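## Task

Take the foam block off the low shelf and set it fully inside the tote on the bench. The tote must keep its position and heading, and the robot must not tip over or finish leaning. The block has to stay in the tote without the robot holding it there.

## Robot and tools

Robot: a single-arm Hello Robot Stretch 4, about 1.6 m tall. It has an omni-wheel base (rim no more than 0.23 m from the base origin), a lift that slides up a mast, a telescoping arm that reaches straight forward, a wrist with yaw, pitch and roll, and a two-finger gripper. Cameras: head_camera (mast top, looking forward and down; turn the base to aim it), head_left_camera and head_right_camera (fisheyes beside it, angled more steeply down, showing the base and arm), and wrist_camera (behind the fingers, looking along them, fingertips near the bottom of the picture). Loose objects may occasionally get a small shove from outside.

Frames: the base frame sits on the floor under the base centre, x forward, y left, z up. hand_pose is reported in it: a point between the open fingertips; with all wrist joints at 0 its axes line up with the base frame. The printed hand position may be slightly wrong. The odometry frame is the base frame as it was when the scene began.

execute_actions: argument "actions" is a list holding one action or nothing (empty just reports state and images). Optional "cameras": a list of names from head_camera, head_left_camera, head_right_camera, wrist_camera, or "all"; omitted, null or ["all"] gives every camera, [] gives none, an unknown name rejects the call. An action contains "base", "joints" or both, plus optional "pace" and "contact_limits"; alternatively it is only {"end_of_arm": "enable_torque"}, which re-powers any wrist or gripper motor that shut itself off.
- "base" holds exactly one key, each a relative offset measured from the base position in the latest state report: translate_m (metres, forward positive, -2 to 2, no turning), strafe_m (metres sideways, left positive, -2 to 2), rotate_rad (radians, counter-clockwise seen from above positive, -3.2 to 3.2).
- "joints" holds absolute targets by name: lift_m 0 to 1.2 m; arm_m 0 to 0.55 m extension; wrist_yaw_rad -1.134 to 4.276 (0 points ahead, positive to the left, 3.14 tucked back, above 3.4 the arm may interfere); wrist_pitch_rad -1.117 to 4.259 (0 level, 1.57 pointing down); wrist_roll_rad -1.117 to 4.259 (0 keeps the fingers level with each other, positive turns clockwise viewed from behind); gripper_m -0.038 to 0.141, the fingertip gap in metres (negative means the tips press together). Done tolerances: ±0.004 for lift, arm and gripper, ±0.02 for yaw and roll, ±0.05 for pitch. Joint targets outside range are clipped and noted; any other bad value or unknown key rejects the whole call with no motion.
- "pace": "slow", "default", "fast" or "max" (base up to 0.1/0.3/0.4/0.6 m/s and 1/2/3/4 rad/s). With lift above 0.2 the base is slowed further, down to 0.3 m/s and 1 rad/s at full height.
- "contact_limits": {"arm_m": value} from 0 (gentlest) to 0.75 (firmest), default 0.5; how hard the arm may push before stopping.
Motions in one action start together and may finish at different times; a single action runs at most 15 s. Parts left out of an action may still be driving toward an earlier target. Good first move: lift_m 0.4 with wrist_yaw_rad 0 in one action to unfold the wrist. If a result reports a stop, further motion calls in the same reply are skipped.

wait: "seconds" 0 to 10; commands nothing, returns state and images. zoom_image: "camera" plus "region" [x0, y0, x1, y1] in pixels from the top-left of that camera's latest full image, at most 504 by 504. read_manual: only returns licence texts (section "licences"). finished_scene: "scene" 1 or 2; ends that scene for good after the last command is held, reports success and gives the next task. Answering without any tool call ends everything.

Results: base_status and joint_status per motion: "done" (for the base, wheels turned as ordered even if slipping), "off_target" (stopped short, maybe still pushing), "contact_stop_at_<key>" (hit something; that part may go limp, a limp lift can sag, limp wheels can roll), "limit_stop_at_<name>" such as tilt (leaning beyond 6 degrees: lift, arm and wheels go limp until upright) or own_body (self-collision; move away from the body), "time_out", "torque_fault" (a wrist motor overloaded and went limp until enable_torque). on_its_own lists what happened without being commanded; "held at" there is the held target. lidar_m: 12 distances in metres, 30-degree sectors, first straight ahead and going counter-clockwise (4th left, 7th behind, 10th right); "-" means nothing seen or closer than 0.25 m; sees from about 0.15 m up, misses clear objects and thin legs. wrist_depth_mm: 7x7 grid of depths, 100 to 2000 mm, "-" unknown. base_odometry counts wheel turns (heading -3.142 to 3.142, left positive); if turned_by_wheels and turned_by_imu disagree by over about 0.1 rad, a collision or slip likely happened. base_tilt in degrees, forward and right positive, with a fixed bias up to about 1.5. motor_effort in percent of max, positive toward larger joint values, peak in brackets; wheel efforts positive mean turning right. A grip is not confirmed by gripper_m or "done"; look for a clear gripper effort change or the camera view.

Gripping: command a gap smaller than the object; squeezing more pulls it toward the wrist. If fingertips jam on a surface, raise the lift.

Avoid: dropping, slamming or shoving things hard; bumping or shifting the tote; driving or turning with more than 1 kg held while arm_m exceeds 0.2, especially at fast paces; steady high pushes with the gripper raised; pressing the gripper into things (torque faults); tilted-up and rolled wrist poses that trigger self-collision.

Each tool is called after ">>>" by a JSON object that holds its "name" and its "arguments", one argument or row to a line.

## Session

>>> {"name": "execute_actions", "arguments": {
  "actions": []
}}

Scene clock: 0.00 s.
base_odometry: x=+0.000 y=+0.000 heading=+0.000 (m, m, rad; odometry frame)
turned_by_wheels: +0.000 (rad since the last result)
turned_by_imu: +0.000 (rad since the last result)
base_tilt: forward=+0.7 right=-0.6 (deg)
lidar_m: 1.18 1.15 1.30 2.19 2.17 2.05 1.02 1.00 1.11 1.68 1.90 2.03
base_status: not commanded
joint_positions: lift_m=+0.297 arm_m=-0.002 wrist_yaw_rad=+3.116 wrist_pitch_rad=-0.004 wrist_roll_rad=+0.012 gripper_m=+0.057
joint_status: not commanded
motor_effort: lift_m=+20 arm_m=+0 wrist_yaw_rad=+2 wrist_pitch_rad=-5 wrist_roll_rad=-1 gripper_m=-4 wheel_0=+0 wheel_1=+0 wheel_2=+0 (%)
hand_pose: x=-0.1176 y=+0.0948 z=+0.4768 quat_wxyz=(+0.013, +0.002, +0.006, +1.000) (m; base frame)
wrist_depth_mm: - 134 1863 1983 - - - / - 134 1229 - - - - / 113 135 281 - - - - / 133 207 1921 - - - - / 1008 1118 1205 - - - - / 1042 1098 211 1618 201 1808 1863 / 1060 1025 1182 634 1182 1229 1255
pictures: head_camera, head_left_camera, head_right_camera, wrist_camera
Images, in order (width x height): head_camera 420x560, head_left_camera 420x672, head_right_camera 420x672, wrist_camera 616x392.

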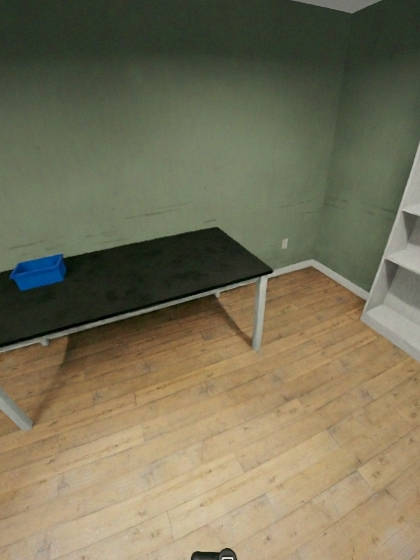

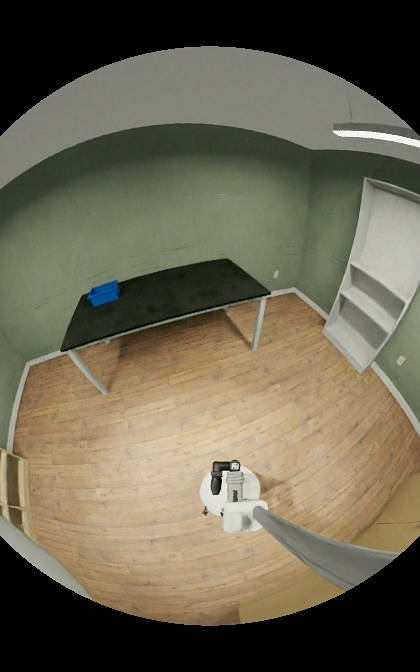

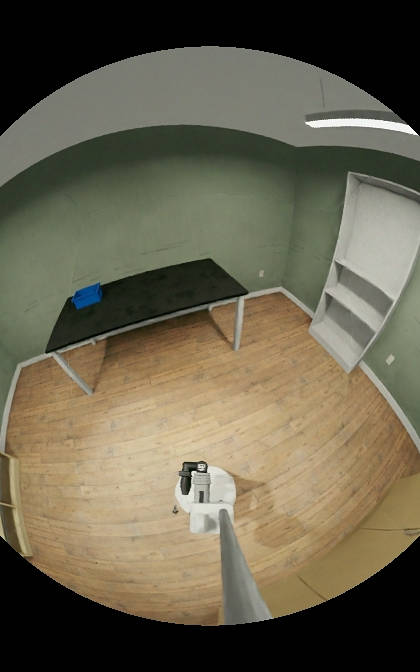

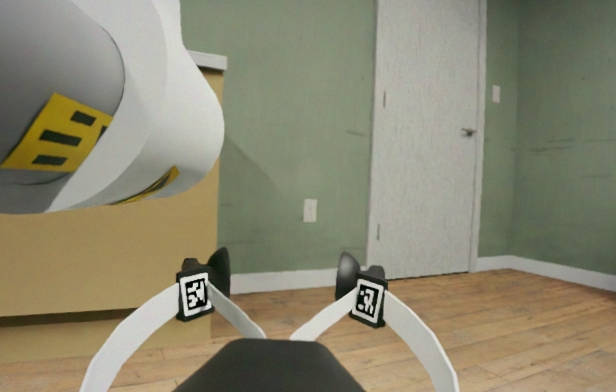

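>>> {"name": "zoom_image", "arguments": {
  "camera": "head_camera",
  "region": [0, 215, 290, 440]
}}

>>> {"name": "zoom_image", "arguments": {
  "camera": "head_camera",
  "region": [0, 240, 100, 310]
}}

>>> {"name": "zoom_image", "arguments": {
  "camera": "head_left_camera",
  "region": [0, 420, 100, 570]
}}

>>> {"name": "zoom_image", "arguments": {
  "camera": "head_left_camera",
  "region": [40, 240, 290, 410]
}}

Region (0, 215, 290, 440) of head_camera's 420x560 image, scaled by 1.738, with more detail than that image has; it fills the top 391 rows of this view, and the rest is white.

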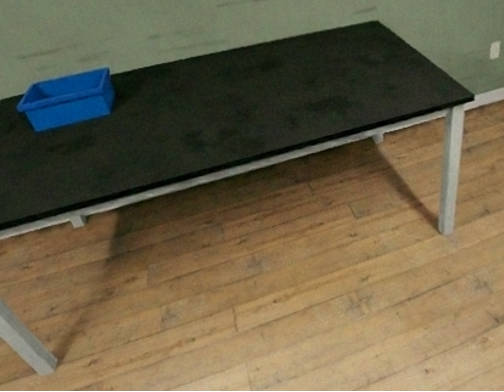

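Region (0, 240, 100, 310) of head_camera's 420x560 image, scaled by 5.040, with more detail than that image has; it fills the top 353 rows of this view, and the rest is white.

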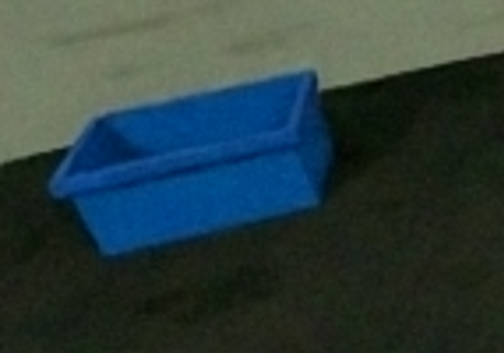

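Region (0, 420, 100, 570) of head_left_camera's 420x672 image, scaled by 3.360, with more detail than that image has.

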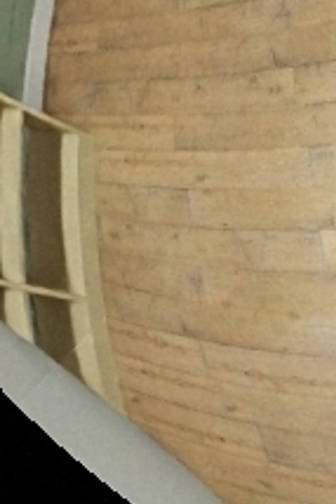

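Region (40, 240, 290, 410) of head_left_camera's 420x672 image, scaled by 2.016, with more detail than that image has; it fills the top 343 rows of this view, and the rest is white.

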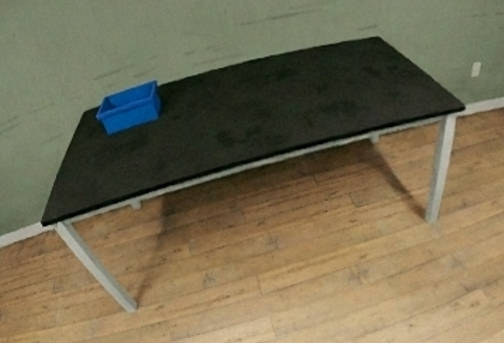

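>>> {"name": "execute_actions", "arguments": {
  "actions": [
    {"base": {"rotate_rad": 1.9}, "joints": {"wrist_yaw_rad": 1.2, "gripper_m": 0.12}, "pace": "max"}
  ]
}}

Scene clock: 29.87 s.
base_odometry: x=+0.000 y=+0.000 heading=+1.899 (m, m, rad; odometry frame)
turned_by_wheels: +1.899 (rad since the last result)
turned_by_imu: +1.881 (rad since the last result)
base_tilt: forward=+0.8 right=-0.6 (deg)
lidar_m: 2.14 2.23 1.07 1.02 1.05 1.40 1.90 1.94 1.23 1.15 1.20 2.70
base_status: done
joint_positions: lift_m=+0.297 arm_m=-0.002 wrist_yaw_rad=+1.200 wrist_pitch_rad=-0.004 wrist_roll_rad=+0.012 gripper_m=+0.120
joint_status: all done
motor_effort: lift_m=+20(20) arm_m=+0(0) wrist_yaw_rad=+1(5) wrist_pitch_rad=-6(5) wrist_roll_rad=+0(0) gripper_m=+0(1) wheel_0=-5(14) wheel_1=-5(15) wheel_2=-1(14) (%)
hand_pose: x=+0.3544 y=+0.2373 z=+0.4768 quat_wxyz=(+0.825, +0.006, +0.001, +0.565) (m; base frame)
wrist_depth_mm: 854 960 1661 1863 - - - / 866 960 1708 1808 - - - / 878 960 1708 1921 - - - / 891 960 1708 1921 - - - / 878 946 1708 1983 - - - / 904 208 1499 1661 195 1808 1756 / 946 1025 1160 627 1205 1160 1229
pictures: head_camera, head_left_camera, head_right_camera, wrist_camera
Images, in order (width x height): head_camera 420x560, head_left_camera 420x672, head_right_camera 420x672, wrist_camera 616x392.

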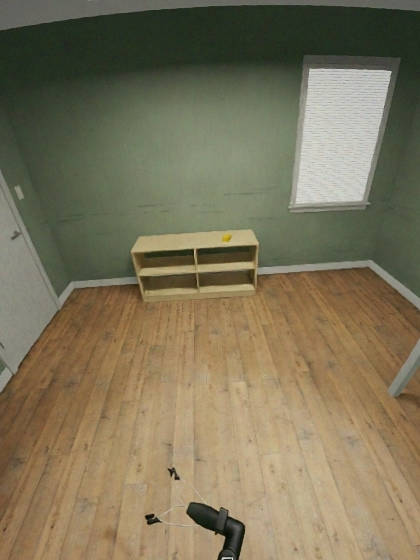

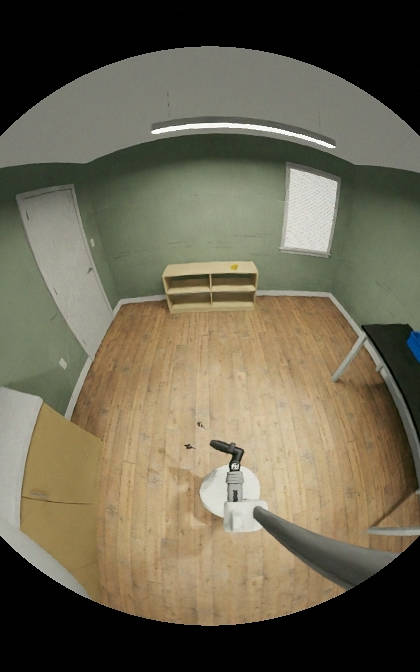

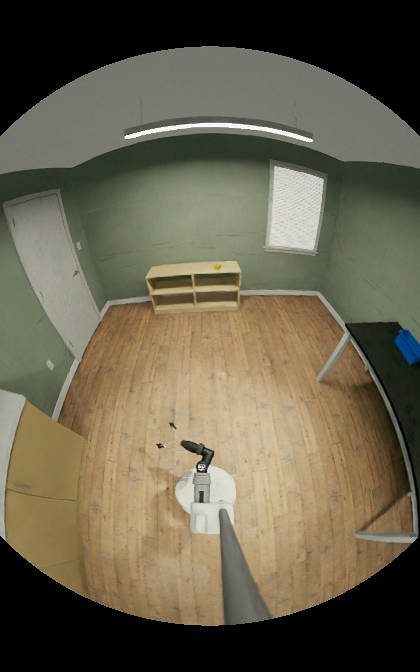

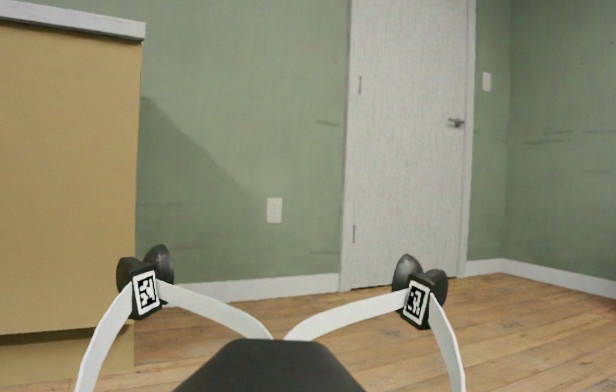

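>>> {"name": "zoom_image", "arguments": {
  "camera": "head_camera",
  "region": [120, 215, 270, 315]
}}

>>> {"name": "zoom_image", "arguments": {
  "camera": "head_camera",
  "region": [205, 222, 265, 256]
}}

Region (120, 215, 270, 315) of head_camera's 420x560 image, scaled by 3.360, with more detail than that image has.

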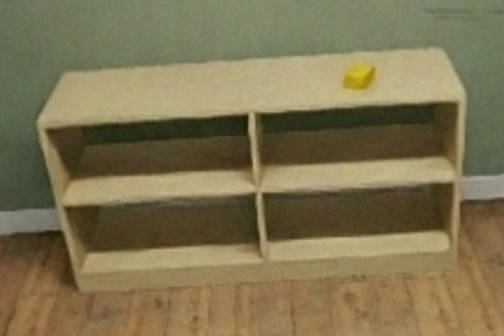

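Region (205, 222, 265, 256) of head_camera's 420x560 image, scaled by 8.400, with more detail than that image has; it fills the top 286 rows of this view, and the rest is white.

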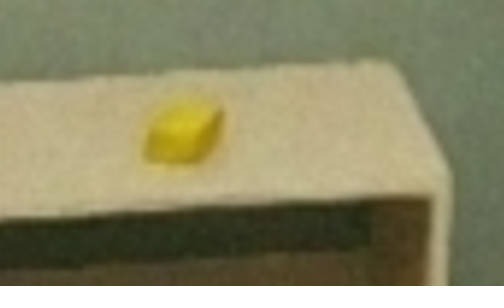

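>>> {"name": "execute_actions", "arguments": {
  "actions": [
    {"base": {"translate_m": 1.68}, "joints": {"lift_m": 0.88, "arm_m": 0.43, "wrist_yaw_rad": -0.3, "wrist_pitch_rad": 1.35, "wrist_roll_rad": 0.0, "gripper_m": 0.125}, "pace": "max"}
  ]
}}

Scene clock: 103.20 s.
base_odometry: x=-0.543 y=+1.590 heading=+1.900 (m, m, rad; odometry frame)
turned_by_wheels: +0.001 (rad since the last result)
turned_by_imu: +0.000 (rad since the last result)
base_tilt: forward=+0.7 right=-0.6 (deg)
lidar_m: 0.47 0.49 0.68 1.68 1.78 1.76 3.65 1.69 1.29 2.01 1.24 0.48
base_status: done
joint_positions: lift_m=+0.880 arm_m=+0.429 wrist_yaw_rad=-0.300 wrist_pitch_rad=+1.350 wrist_roll_rad=+0.000 gripper_m=+0.125
joint_status: all done
motor_effort: lift_m=+22(25) arm_m=+8(9) wrist_yaw_rad=+2(3) wrist_pitch_rad=+0(2) wrist_roll_rad=+0(2) gripper_m=-1(0) wheel_0=+6(15) wheel_1=+6(13) wheel_2=-1(18) (%)
hand_pose: x=+0.6340 y=-0.1021 z=+0.7765 quat_wxyz=(+0.772, +0.093, +0.618, -0.117) (m; base frame)
wrist_depth_mm: 349 387 436 477 445 449 741 / 421 445 421 424 430 436 1078 / 402 402 407 415 418 427 1118 / 389 392 399 402 407 413 418 / 377 387 387 389 397 402 407 / 366 200 375 342 202 389 397 / 359 364 366 221 377 389 991
pictures: head_camera, head_left_camera, head_right_camera, wrist_camera
Images, in order (width x height): head_camera 420x560, head_left_camera 420x672, head_right_camera 420x672, wrist_camera 616x392.

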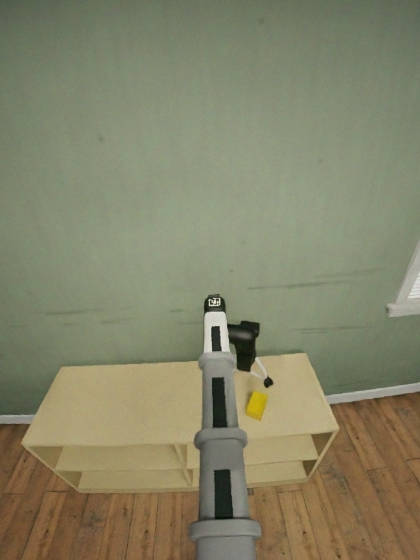

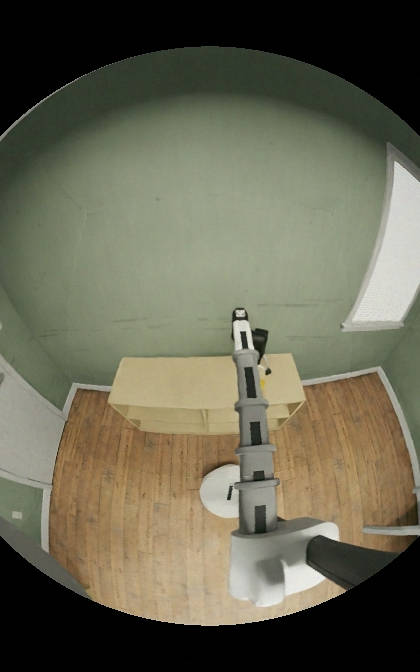

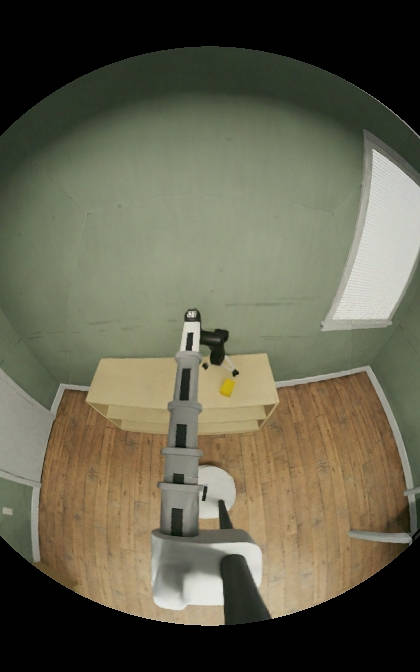

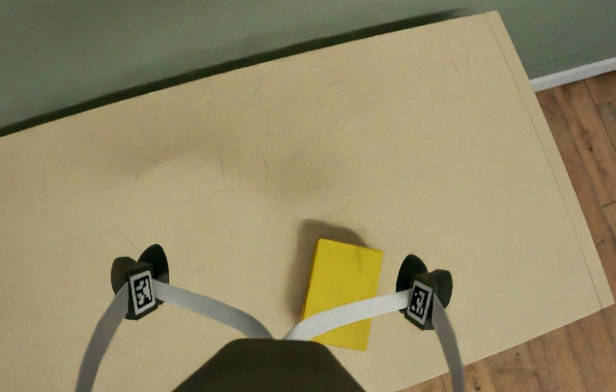

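>>> {"name": "zoom_image", "arguments": {
  "camera": "wrist_camera",
  "region": [100, 200, 480, 392]
}}

>>> {"name": "zoom_image", "arguments": {
  "camera": "wrist_camera",
  "region": [270, 215, 430, 365]
}}

Region (100, 200, 480, 392) of wrist_camera's 616x392 image, scaled by 1.326; it fills the top 255 rows of this view, and the rest is white.

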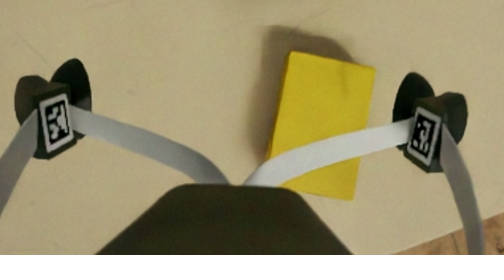

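Region (270, 215, 430, 365) of wrist_camera's 616x392 image, scaled by 3.150; it fills the top 472 rows of this view, and the rest is white.

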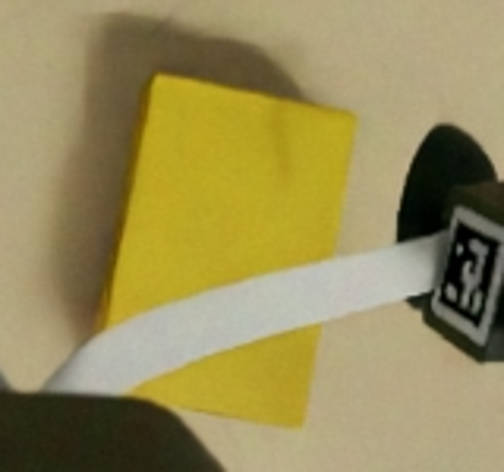

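>>> {"name": "execute_actions", "arguments": {
  "actions": [
    {"base": {"rotate_rad": -0.083}, "joints": {"lift_m": 0.759, "arm_m": 0.428, "wrist_yaw_rad": -0.387, "wrist_pitch_rad": 1.4, "gripper_m": 0.125}, "pace": "fast"}
  ],
  "cameras": ["wrist_camera", "head_right_camera"]
}}

Scene clock: 143.87 s.
base_odometry: x=-0.543 y=+1.590 heading=+1.818 (m, m, rad; odometry frame)
turned_by_wheels: -0.082 (rad since the last result)
turned_by_imu: -0.081 (rad since the last result)
base_tilt: forward=+0.8 right=-0.7 (deg)
lidar_m: 0.49 0.50 0.63 1.68 1.72 1.75 2.99 1.83 1.31 2.01 1.42 0.52
base_status: done
joint_positions: lift_m=+0.759 arm_m=+0.429 wrist_yaw_rad=-0.387 wrist_pitch_rad=+1.400 wrist_roll_rad=+0.000 gripper_m=+0.125
joint_status: all done
motor_effort: lift_m=+15(20) arm_m=-3(5) wrist_yaw_rad=+0(2) wrist_pitch_rad=-1(6) wrist_roll_rad=+0(0) gripper_m=-1(3) wheel_0=+7(13) wheel_1=+7(11) wheel_2=+3(9) (%)
hand_pose: x=+0.6119 y=-0.0994 z=+0.6532 quat_wxyz=(+0.751, +0.124, +0.632, -0.147) (m; base frame)
wrist_depth_mm: 282 282 286 289 294 297 303 / 274 278 281 286 287 291 297 / 270 273 276 279 282 285 287 / 264 267 270 273 276 279 282 / 258 262 263 224 271 274 277 / 254 201 218 218 201 268 891 / 249 252 254 163 262 878 891
pictures: head_right_camera, wrist_camera
Images, in order (width x height): head_right_camera 420x672, wrist_camera 616x392.

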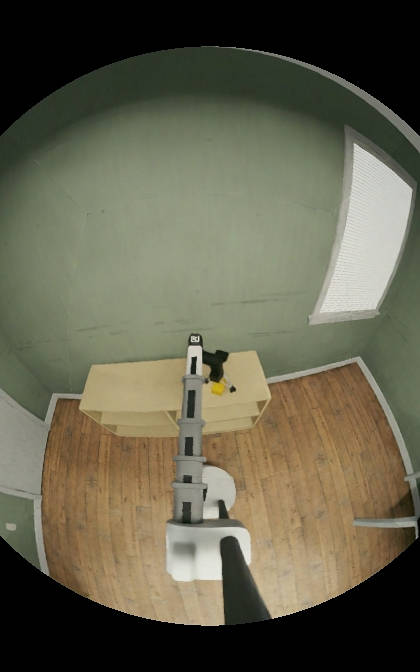

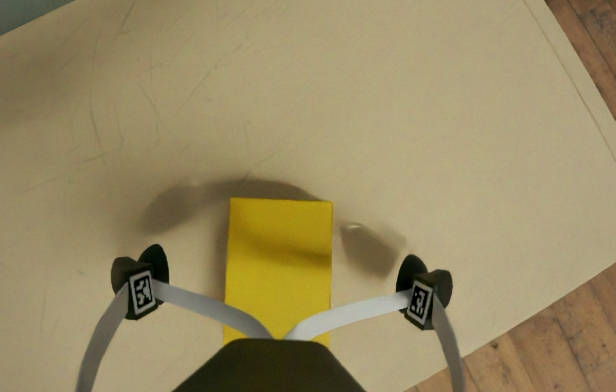

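>>> {"name": "execute_actions", "arguments": {
  "actions": [
    {"joints": {"lift_m": 0.751, "gripper_m": 0.022}, "pace": "fast"}
  ],
  "cameras": ["wrist_camera", "head_right_camera"]
}}

Scene clock: 150.93 s.
base_odometry: x=-0.543 y=+1.590 heading=+1.818 (m, m, rad; odometry frame)
turned_by_wheels: +0.000 (rad since the last result)
turned_by_imu: +0.000 (rad since the last result)
base_tilt: forward=+0.7 right=-0.6 (deg)
lidar_m: 0.48 0.48 0.62 1.67 1.71 1.76 3.01 1.85 1.33 2.01 1.38 0.51
base_status: not commanded
joint_positions: lift_m=+0.751 arm_m=+0.429 wrist_yaw_rad=-0.387 wrist_pitch_rad=+1.400 wrist_roll_rad=+0.000 gripper_m=+0.022
joint_status: all done
motor_effort: lift_m=+16(15) arm_m=-4(4) wrist_yaw_rad=+0(1) wrist_pitch_rad=+1(0) wrist_roll_rad=-1(0) gripper_m=-19(21) wheel_0=+7(7) wheel_1=+7(7) wheel_2=+2(2) (%)
hand_pose: x=+0.6119 y=-0.0994 z=+0.6452 quat_wxyz=(+0.751, +0.124, +0.632, -0.147) (m; base frame)
wrist_depth_mm: 272 273 277 279 285 289 293 / 267 268 272 274 279 282 285 / 260 263 267 270 273 277 279 / 256 259 260 266 267 271 274 / 251 253 204 203 263 265 267 / 247 178 198 200 187 260 878 / 241 244 248 120 253 854 854
pictures: head_right_camera, wrist_camera
Images, in order (width x height): head_right_camera 420x672, wrist_camera 616x392.

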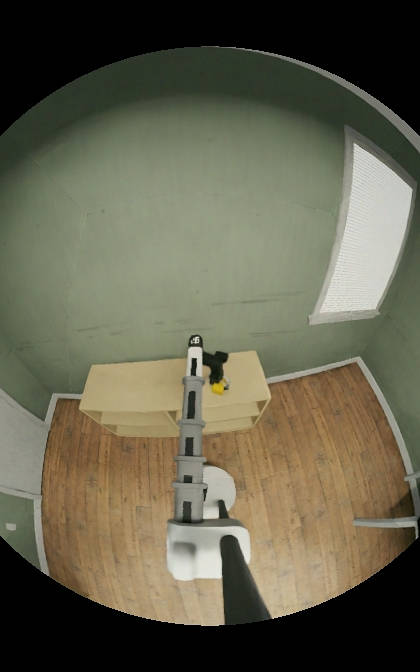

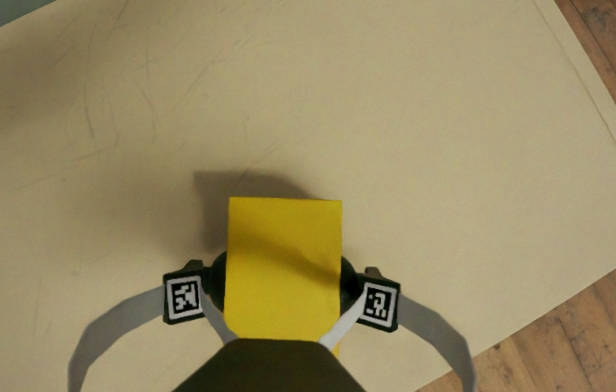

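>>> {"name": "execute_actions", "arguments": {
  "actions": [
    {"base": {"rotate_rad": -1.83}, "joints": {"lift_m": 0.79, "arm_m": 0.2, "wrist_yaw_rad": 0.0}, "pace": "max"}
  ]
}}

Scene clock: 182.57 s.
base_odometry: x=-0.543 y=+1.589 heading=-0.011 (m, m, rad; odometry frame)
turned_by_wheels: -1.829 (rad since the last result)
turned_by_imu: -1.813 (rad since the last result)
base_tilt: forward=+0.8 right=-0.6 (deg)
lidar_m: 1.32 2.02 0.60 0.47 0.48 0.52 0.87 1.68 1.73 1.84 3.57 1.40
base_status: done
joint_positions: lift_m=+0.790 arm_m=+0.201 wrist_yaw_rad=+0.000 wrist_pitch_rad=+1.400 wrist_roll_rad=+0.000 gripper_m=+0.022
joint_status: all done
motor_effort: lift_m=+22(25) arm_m=-8(11) wrist_yaw_rad=+1(6) wrist_pitch_rad=-1(2) wrist_roll_rad=+0(1) gripper_m=-19(22) wheel_0=+5(13) wheel_1=+5(13) wheel_2=+3(13) (%)
hand_pose: x=+0.4213 y=-0.0874 z=+0.6837 quat_wxyz=(+0.765, +0.000, +0.644, +0.000) (m; base frame)
wrist_depth_mm: 960 960 991 976 1008 1025 1042 / 946 931 976 976 991 1008 991 / 931 931 946 960 960 976 976 / 904 904 931 931 946 960 960 / 891 904 204 203 917 946 960 / 866 178 198 200 187 904 931 / 854 866 878 120 904 904 904
pictures: head_camera, head_left_camera, head_right_camera, wrist_camera
Images, in order (width x height): head_camera 420x560, head_left_camera 420x672, head_right_camera 420x672, wrist_camera 616x392.

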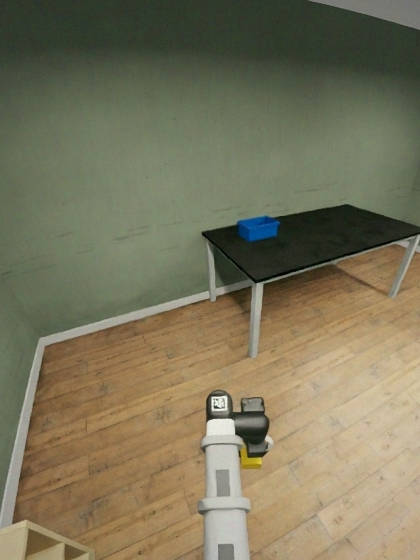

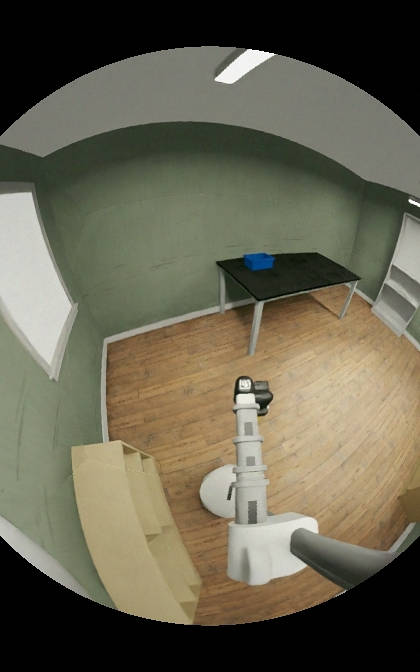

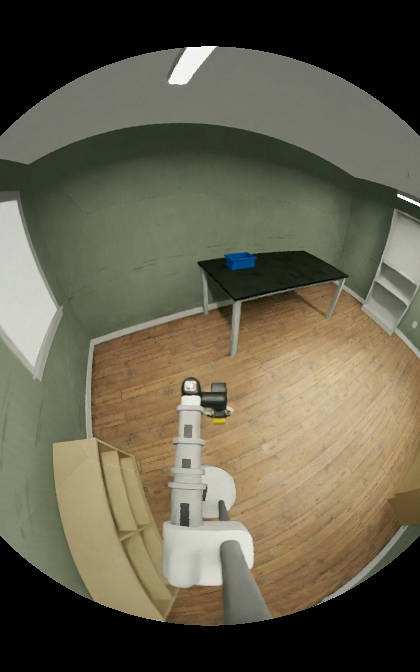

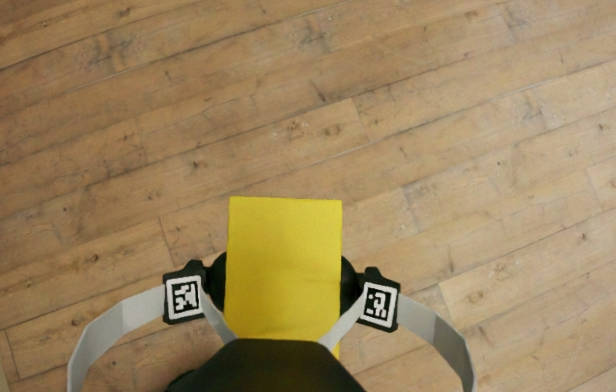

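>>> {"name": "zoom_image", "arguments": {
  "camera": "head_camera",
  "region": [180, 200, 320, 370]
}}

>>> {"name": "zoom_image", "arguments": {
  "camera": "head_camera",
  "region": [195, 205, 295, 255]
}}

>>> {"name": "zoom_image", "arguments": {
  "camera": "head_camera",
  "region": [170, 380, 300, 560]
}}

Region (180, 200, 320, 370) of head_camera's 420x560 image, scaled by 2.965, with more detail than that image has; it fills the left 415 columns of this view, and the rest is white.

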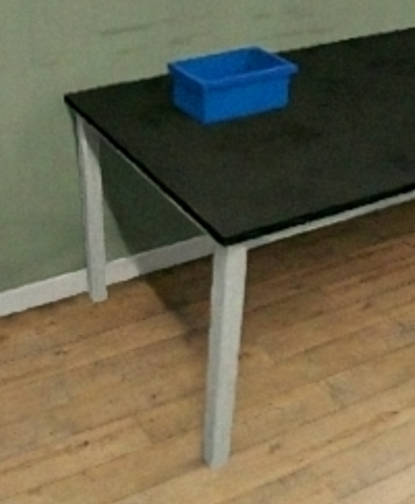

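Region (195, 205, 295, 255) of head_camera's 420x560 image, scaled by 5.040, with more detail than that image has.

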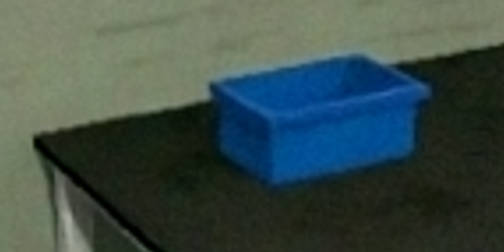

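Region (170, 380, 300, 560) of head_camera's 420x560 image, scaled by 2.800, with more detail than that image has.

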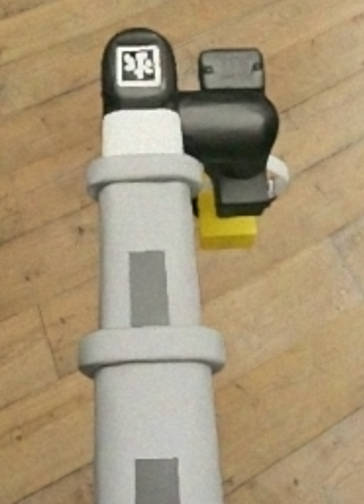

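>>> {"name": "execute_actions", "arguments": {
  "actions": [
    {"base": {"translate_m": 1.275}, "joints": {"lift_m": 1.08, "arm_m": 0.47, "wrist_yaw_rad": 0.87}, "pace": "max"}
  ]
}}

Scene clock: 240.63 s.
base_odometry: x=+0.732 y=+1.577 heading=-0.010 (m, m, rad; odometry frame)
turned_by_wheels: +0.001 (rad since the last result)
turned_by_imu: +0.000 (rad since the last result)
base_tilt: forward=+0.8 right=-0.6 (deg)
lidar_m: 0.44 0.83 0.92 1.36 1.34 1.20 1.66 2.43 2.50 0.25 0.25 0.25
base_status: done
joint_positions: lift_m=+1.080 arm_m=+0.469 wrist_yaw_rad=+0.870 wrist_pitch_rad=+1.400 wrist_roll_rad=+0.000 gripper_m=+0.022
joint_status: all done
motor_effort: lift_m=+22(26) arm_m=+8(8) wrist_yaw_rad=+3(9) wrist_pitch_rad=+0(1) wrist_roll_rad=+0(0) gripper_m=-20(19) wheel_0=+6(14) wheel_1=+6(11) wheel_2=+0(15) (%)
hand_pose: x=+0.7379 y=-0.0190 z=+0.9737 quat_wxyz=(+0.694, -0.271, +0.584, +0.322) (m; base frame)
wrist_depth_mm: 976 615 436 342 274 229 205 / 1255 1078 627 442 340 273 238 / 1229 1255 1138 521 452 345 290 / 1205 1205 1229 442 449 452 368 / 1182 1205 204 204 439 445 445 / 1160 178 198 200 187 436 442 / 917 1098 415 120 424 427 430
pictures: head_camera, head_left_camera, head_right_camera, wrist_camera
Images, in order (width x height): head_camera 420x560, head_left_camera 420x672, head_right_camera 420x672, wrist_camera 616x392.

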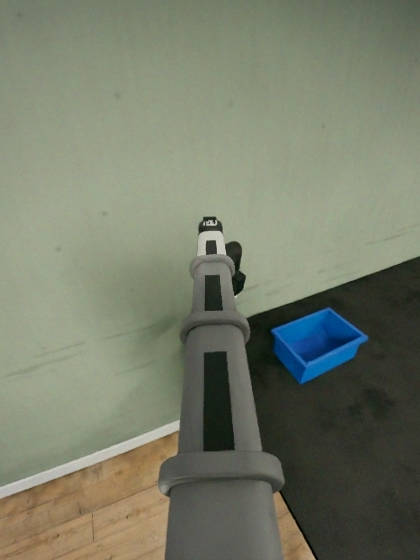

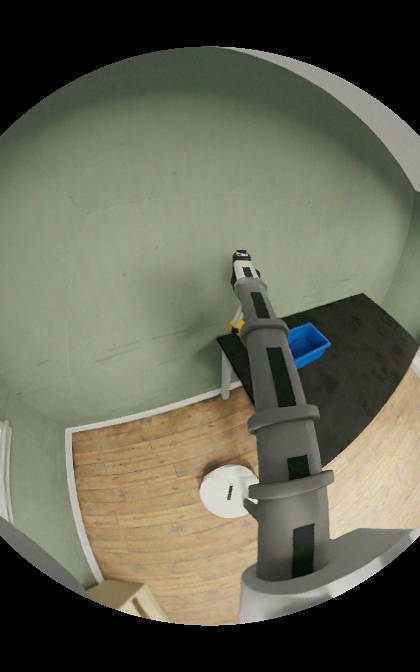

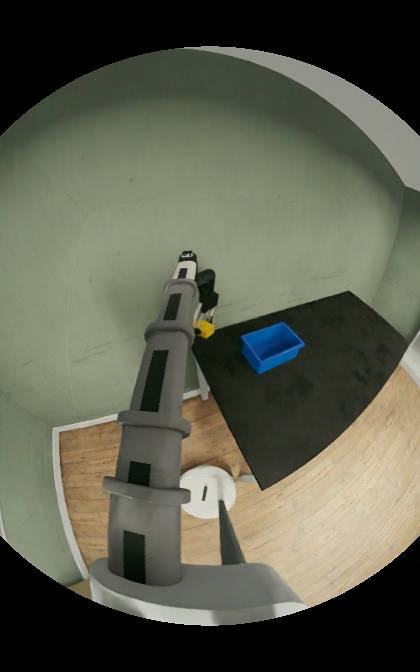

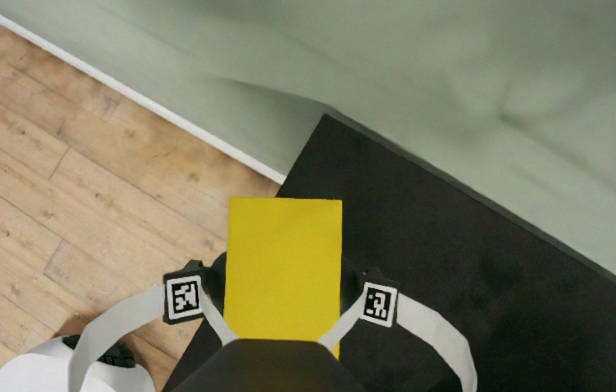

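>>> {"name": "zoom_image", "arguments": {
  "camera": "head_right_camera",
  "region": [170, 440, 290, 540]
}}

>>> {"name": "zoom_image", "arguments": {
  "camera": "head_camera",
  "region": [255, 295, 385, 395]
}}

Region (170, 440, 290, 540) of head_right_camera's 420x672 image, scaled by 4.200, with more detail than that image has.

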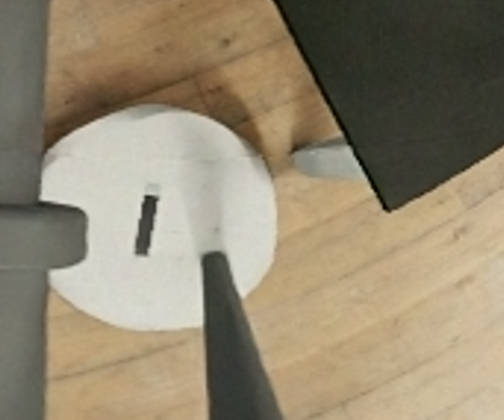

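Region (255, 295, 385, 395) of head_camera's 420x560 image, scaled by 3.877, with more detail than that image has; it fills the top 388 rows of this view, and the rest is white.

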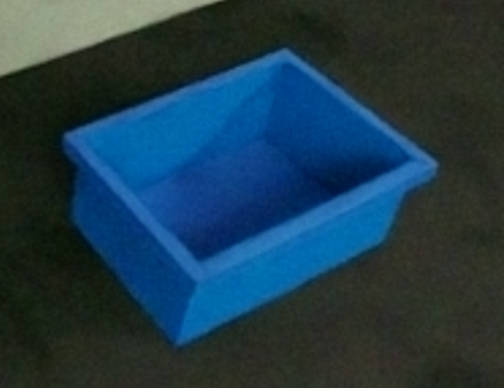

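>>> {"name": "execute_actions", "arguments": {
  "actions": [
    {"base": {"rotate_rad": -0.458}, "joints": {"lift_m": 1.055, "arm_m": 0.533, "wrist_yaw_rad": 0.845}, "pace": "fast"}
  ],
  "cameras": ["wrist_camera", "head_right_camera", "head_left_camera"]
}}

Scene clock: 273.70 s.
base_odometry: x=+0.732 y=+1.577 heading=-0.467 (m, m, rad; odometry frame)
turned_by_wheels: -0.457 (rad since the last result)
turned_by_imu: -0.453 (rad since the last result)
base_tilt: forward=+0.8 right=-0.6 (deg)
lidar_m: 0.27 0.47 0.84 0.96 1.33 1.35 1.19 1.81 2.43 2.57 0.25 0.26
base_status: done
joint_positions: lift_m=+1.055 arm_m=+0.532 wrist_yaw_rad=+0.845 wrist_pitch_rad=+1.400 wrist_roll_rad=+0.000 gripper_m=+0.022
joint_status: all done
motor_effort: lift_m=+16(20) arm_m=+8(13) wrist_yaw_rad=+2(2) wrist_pitch_rad=-2(0) wrist_roll_rad=-1(0) gripper_m=-24(20) wheel_0=+5(14) wheel_1=+6(10) wheel_2=+4(11) (%)
hand_pose: x=+0.8004 y=-0.0214 z=+0.9492 quat_wxyz=(+0.697, -0.264, +0.588, +0.314) (m; base frame)
wrist_depth_mm: 430 436 439 442 449 455 459 / 424 427 433 436 442 449 452 / 415 324 312 336 324 436 442 / 407 362 410 413 421 357 433 / 397 330 204 204 413 353 421 / 392 177 198 200 187 343 415 / 382 276 287 120 293 290 407
pictures: head_left_camera, head_right_camera, wrist_camera
Images, in order (width x height): head_left_camera 420x672, head_right_camera 420x672, wrist_camera 616x392.

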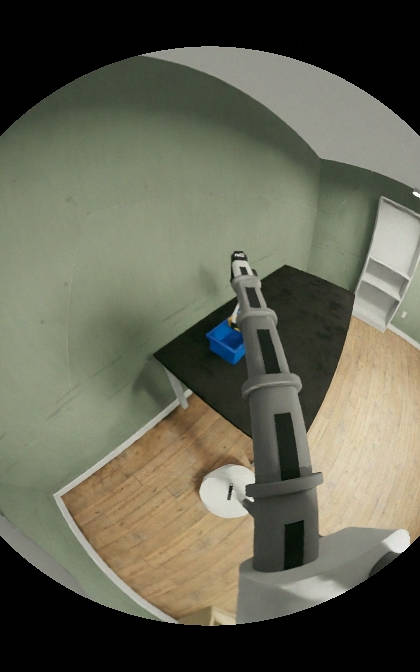

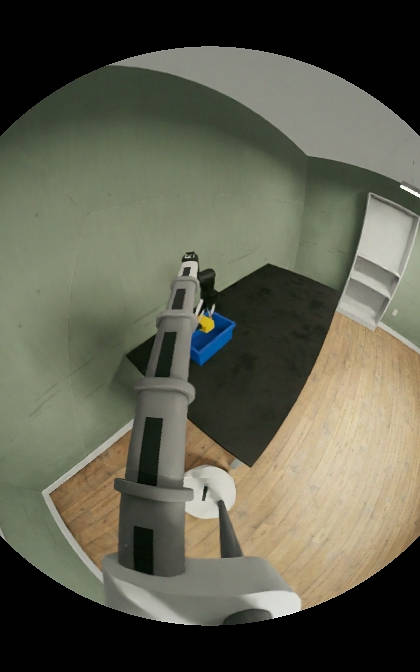

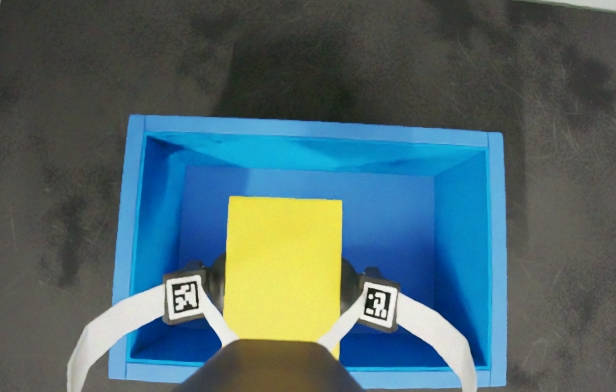

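>>> {"name": "execute_actions", "arguments": {
  "actions": [
    {"joints": {"lift_m": 0.909, "arm_m": 0.549}, "pace": "fast"}
  ],
  "cameras": ["wrist_camera", "head_right_camera"]
}}

Scene clock: 288.83 s.
base_odometry: x=+0.732 y=+1.577 heading=-0.467 (m, m, rad; odometry frame)
turned_by_wheels: +0.000 (rad since the last result)
turned_by_imu: +0.000 (rad since the last result)
base_tilt: forward=+0.8 right=-0.6 (deg)
lidar_m: 0.28 0.47 0.82 0.94 1.34 1.35 1.19 1.80 2.43 2.58 0.25 0.25
base_status: not commanded
joint_positions: lift_m=+0.909 arm_m=+0.546 wrist_yaw_rad=+0.845 wrist_pitch_rad=+1.401 wrist_roll_rad=+0.000 gripper_m=+0.022
joint_status: all done
joint sent to its limit — the command would take arm_m past its upper limit, so that joint was sent only as far as its limit.
motor_effort: lift_m=+16(16) arm_m=+8(9) wrist_yaw_rad=+2(1) wrist_pitch_rad=-2(1) wrist_roll_rad=+0(0) gripper_m=-21(23) wheel_0=+5(5) wheel_1=+6(6) wheel_2=+4(4) (%)
hand_pose: x=+0.8149 y=-0.0214 z=+0.8032 quat_wxyz=(+0.697, -0.264, +0.588, +0.314) (m; base frame)
wrist_depth_mm: 152 153 155 222 289 293 297 / 174 177 176 173 169 164 160 / 196 253 266 264 256 243 213 / 198 262 263 265 270 271 211 / 200 256 203 204 265 264 208 / 200 177 198 200 187 260 206 / 188 246 250 120 255 238 203
pictures: head_right_camera, wrist_camera
Images, in order (width x height): head_right_camera 420x672, wrist_camera 616x392.

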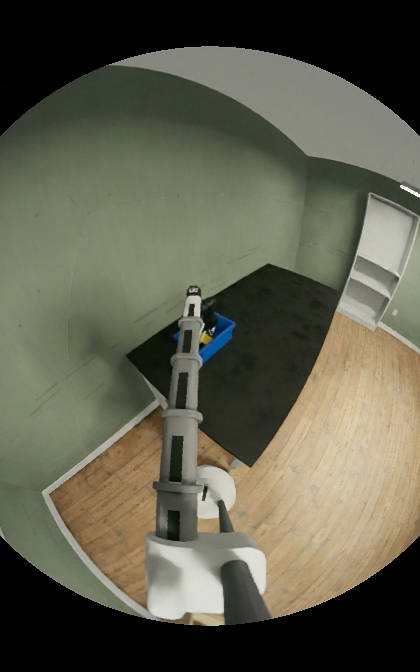

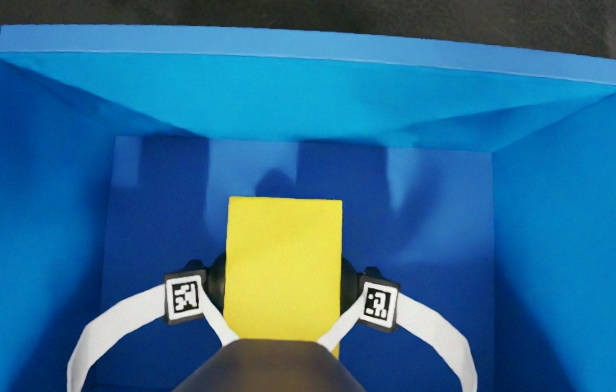

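>>> {"name": "execute_actions", "arguments": {
  "actions": [
    {"joints": {"lift_m": 0.907, "gripper_m": 0.078}, "pace": "fast"}
  ],
  "cameras": ["wrist_camera"]
}}

Scene clock: 296.50 s.
base_odometry: x=+0.732 y=+1.577 heading=-0.467 (m, m, rad; odometry frame)
turned_by_wheels: +0.000 (rad since the last result)
turned_by_imu: +0.000 (rad since the last result)
base_tilt: forward=+0.7 right=-0.6 (deg)
lidar_m: 0.27 0.49 0.84 0.96 1.34 1.34 1.20 1.82 2.45 2.54 0.25 0.25
base_status: not commanded
joint_positions: lift_m=+0.907 arm_m=+0.546 wrist_yaw_rad=+0.845 wrist_pitch_rad=+1.401 wrist_roll_rad=+0.000 gripper_m=+0.078
joint_status: all done
motor_effort: lift_m=+16(16) arm_m=+8(9) wrist_yaw_rad=+2(1) wrist_pitch_rad=+0(0) wrist_roll_rad=-1(0) gripper_m=-2(16) wheel_0=+5(5) wheel_1=+6(6) wheel_2=+4(4) (%)
hand_pose: x=+0.8149 y=-0.0214 z=+0.8012 quat_wxyz=(+0.697, -0.264, +0.588, +0.314) (m; base frame)
wrist_depth_mm: 150 151 153 154 221 291 293 / 174 177 176 173 169 163 160 / 196 254 265 264 256 244 212 / 198 258 262 265 268 270 211 / 200 253 214 215 263 263 209 / 200 242 210 211 202 257 206 / 200 244 247 159 253 253 203
pictures: wrist_camera
Images, in order (width x height): wrist_camera 616x392.

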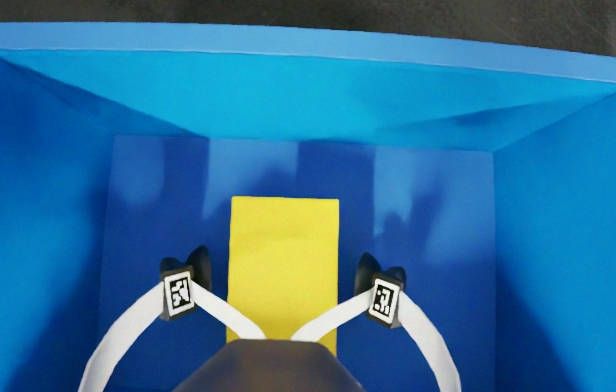

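The block is released and resting on the tote floor. I'll lift the gripper clear.

>>> {"name": "execute_actions", "arguments": {
  "actions": [
    {"joints": {"lift_m": 1.035}, "pace": "max"}
  ],
  "cameras": ["wrist_camera", "head_right_camera"]
}}

Scene clock: 303.50 s.
base_odometry: x=+0.732 y=+1.577 heading=-0.467 (m, m, rad; odometry frame)
turned_by_wheels: +0.000 (rad since the last result)
turned_by_imu: +0.000 (rad since the last result)
base_tilt: forward=+0.8 right=-0.6 (deg)
lidar_m: 0.27 0.47 0.83 0.95 1.35 1.35 1.19 1.79 2.44 2.56 0.25 0.25
base_status: not commanded
joint_positions: lift_m=+1.035 arm_m=+0.546 wrist_yaw_rad=+0.845 wrist_pitch_rad=+1.401 wrist_roll_rad=+0.000 gripper_m=+0.078
joint_status: all done
motor_effort: lift_m=+23(26) arm_m=+8(8) wrist_yaw_rad=+2(1) wrist_pitch_rad=-2(1) wrist_roll_rad=-1(1) gripper_m=-4(3) wheel_0=+5(5) wheel_1=+6(6) wheel_2=+4(4) (%)
hand_pose: x=+0.8149 y=-0.0214 z=+0.9287 quat_wxyz=(+0.697, -0.264, +0.588, +0.314) (m; base frame)
wrist_depth_mm: 410 413 418 424 427 436 436 / 404 404 407 415 418 424 430 / 394 298 304 294 317 415 418 / 387 301 392 394 397 334 413 / 379 303 384 345 389 325 402 / 370 258 334 338 202 322 394 / 366 272 320 216 324 291 389
pictures: head_right_camera, wrist_camera
Images, in order (width x height): head_right_camera 420x672, wrist_camera 616x392.

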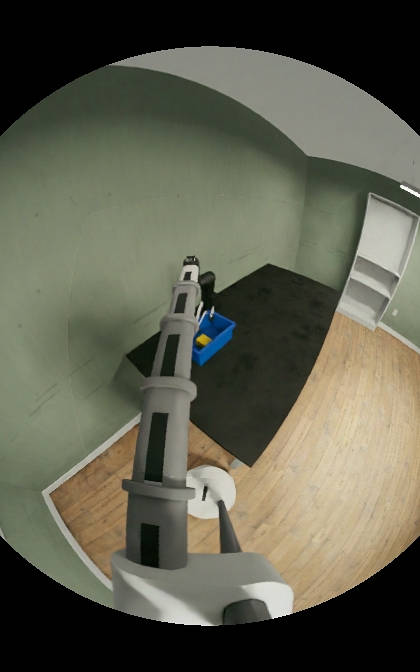

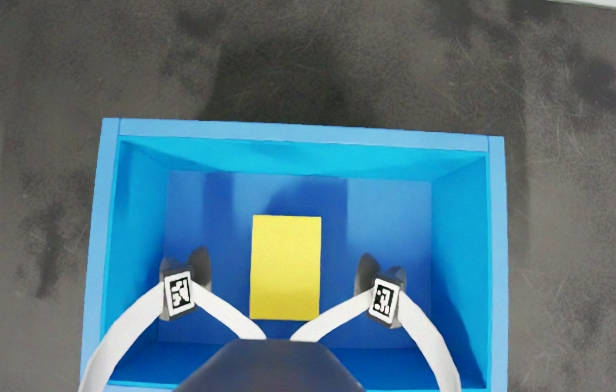

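The foam block is lying flat inside the tote, the gripper is clear of it, and the tote has not moved.

>>> {"name": "finished_scene", "arguments": {
  "scene": 2
}}

The scene is finished: the task was done.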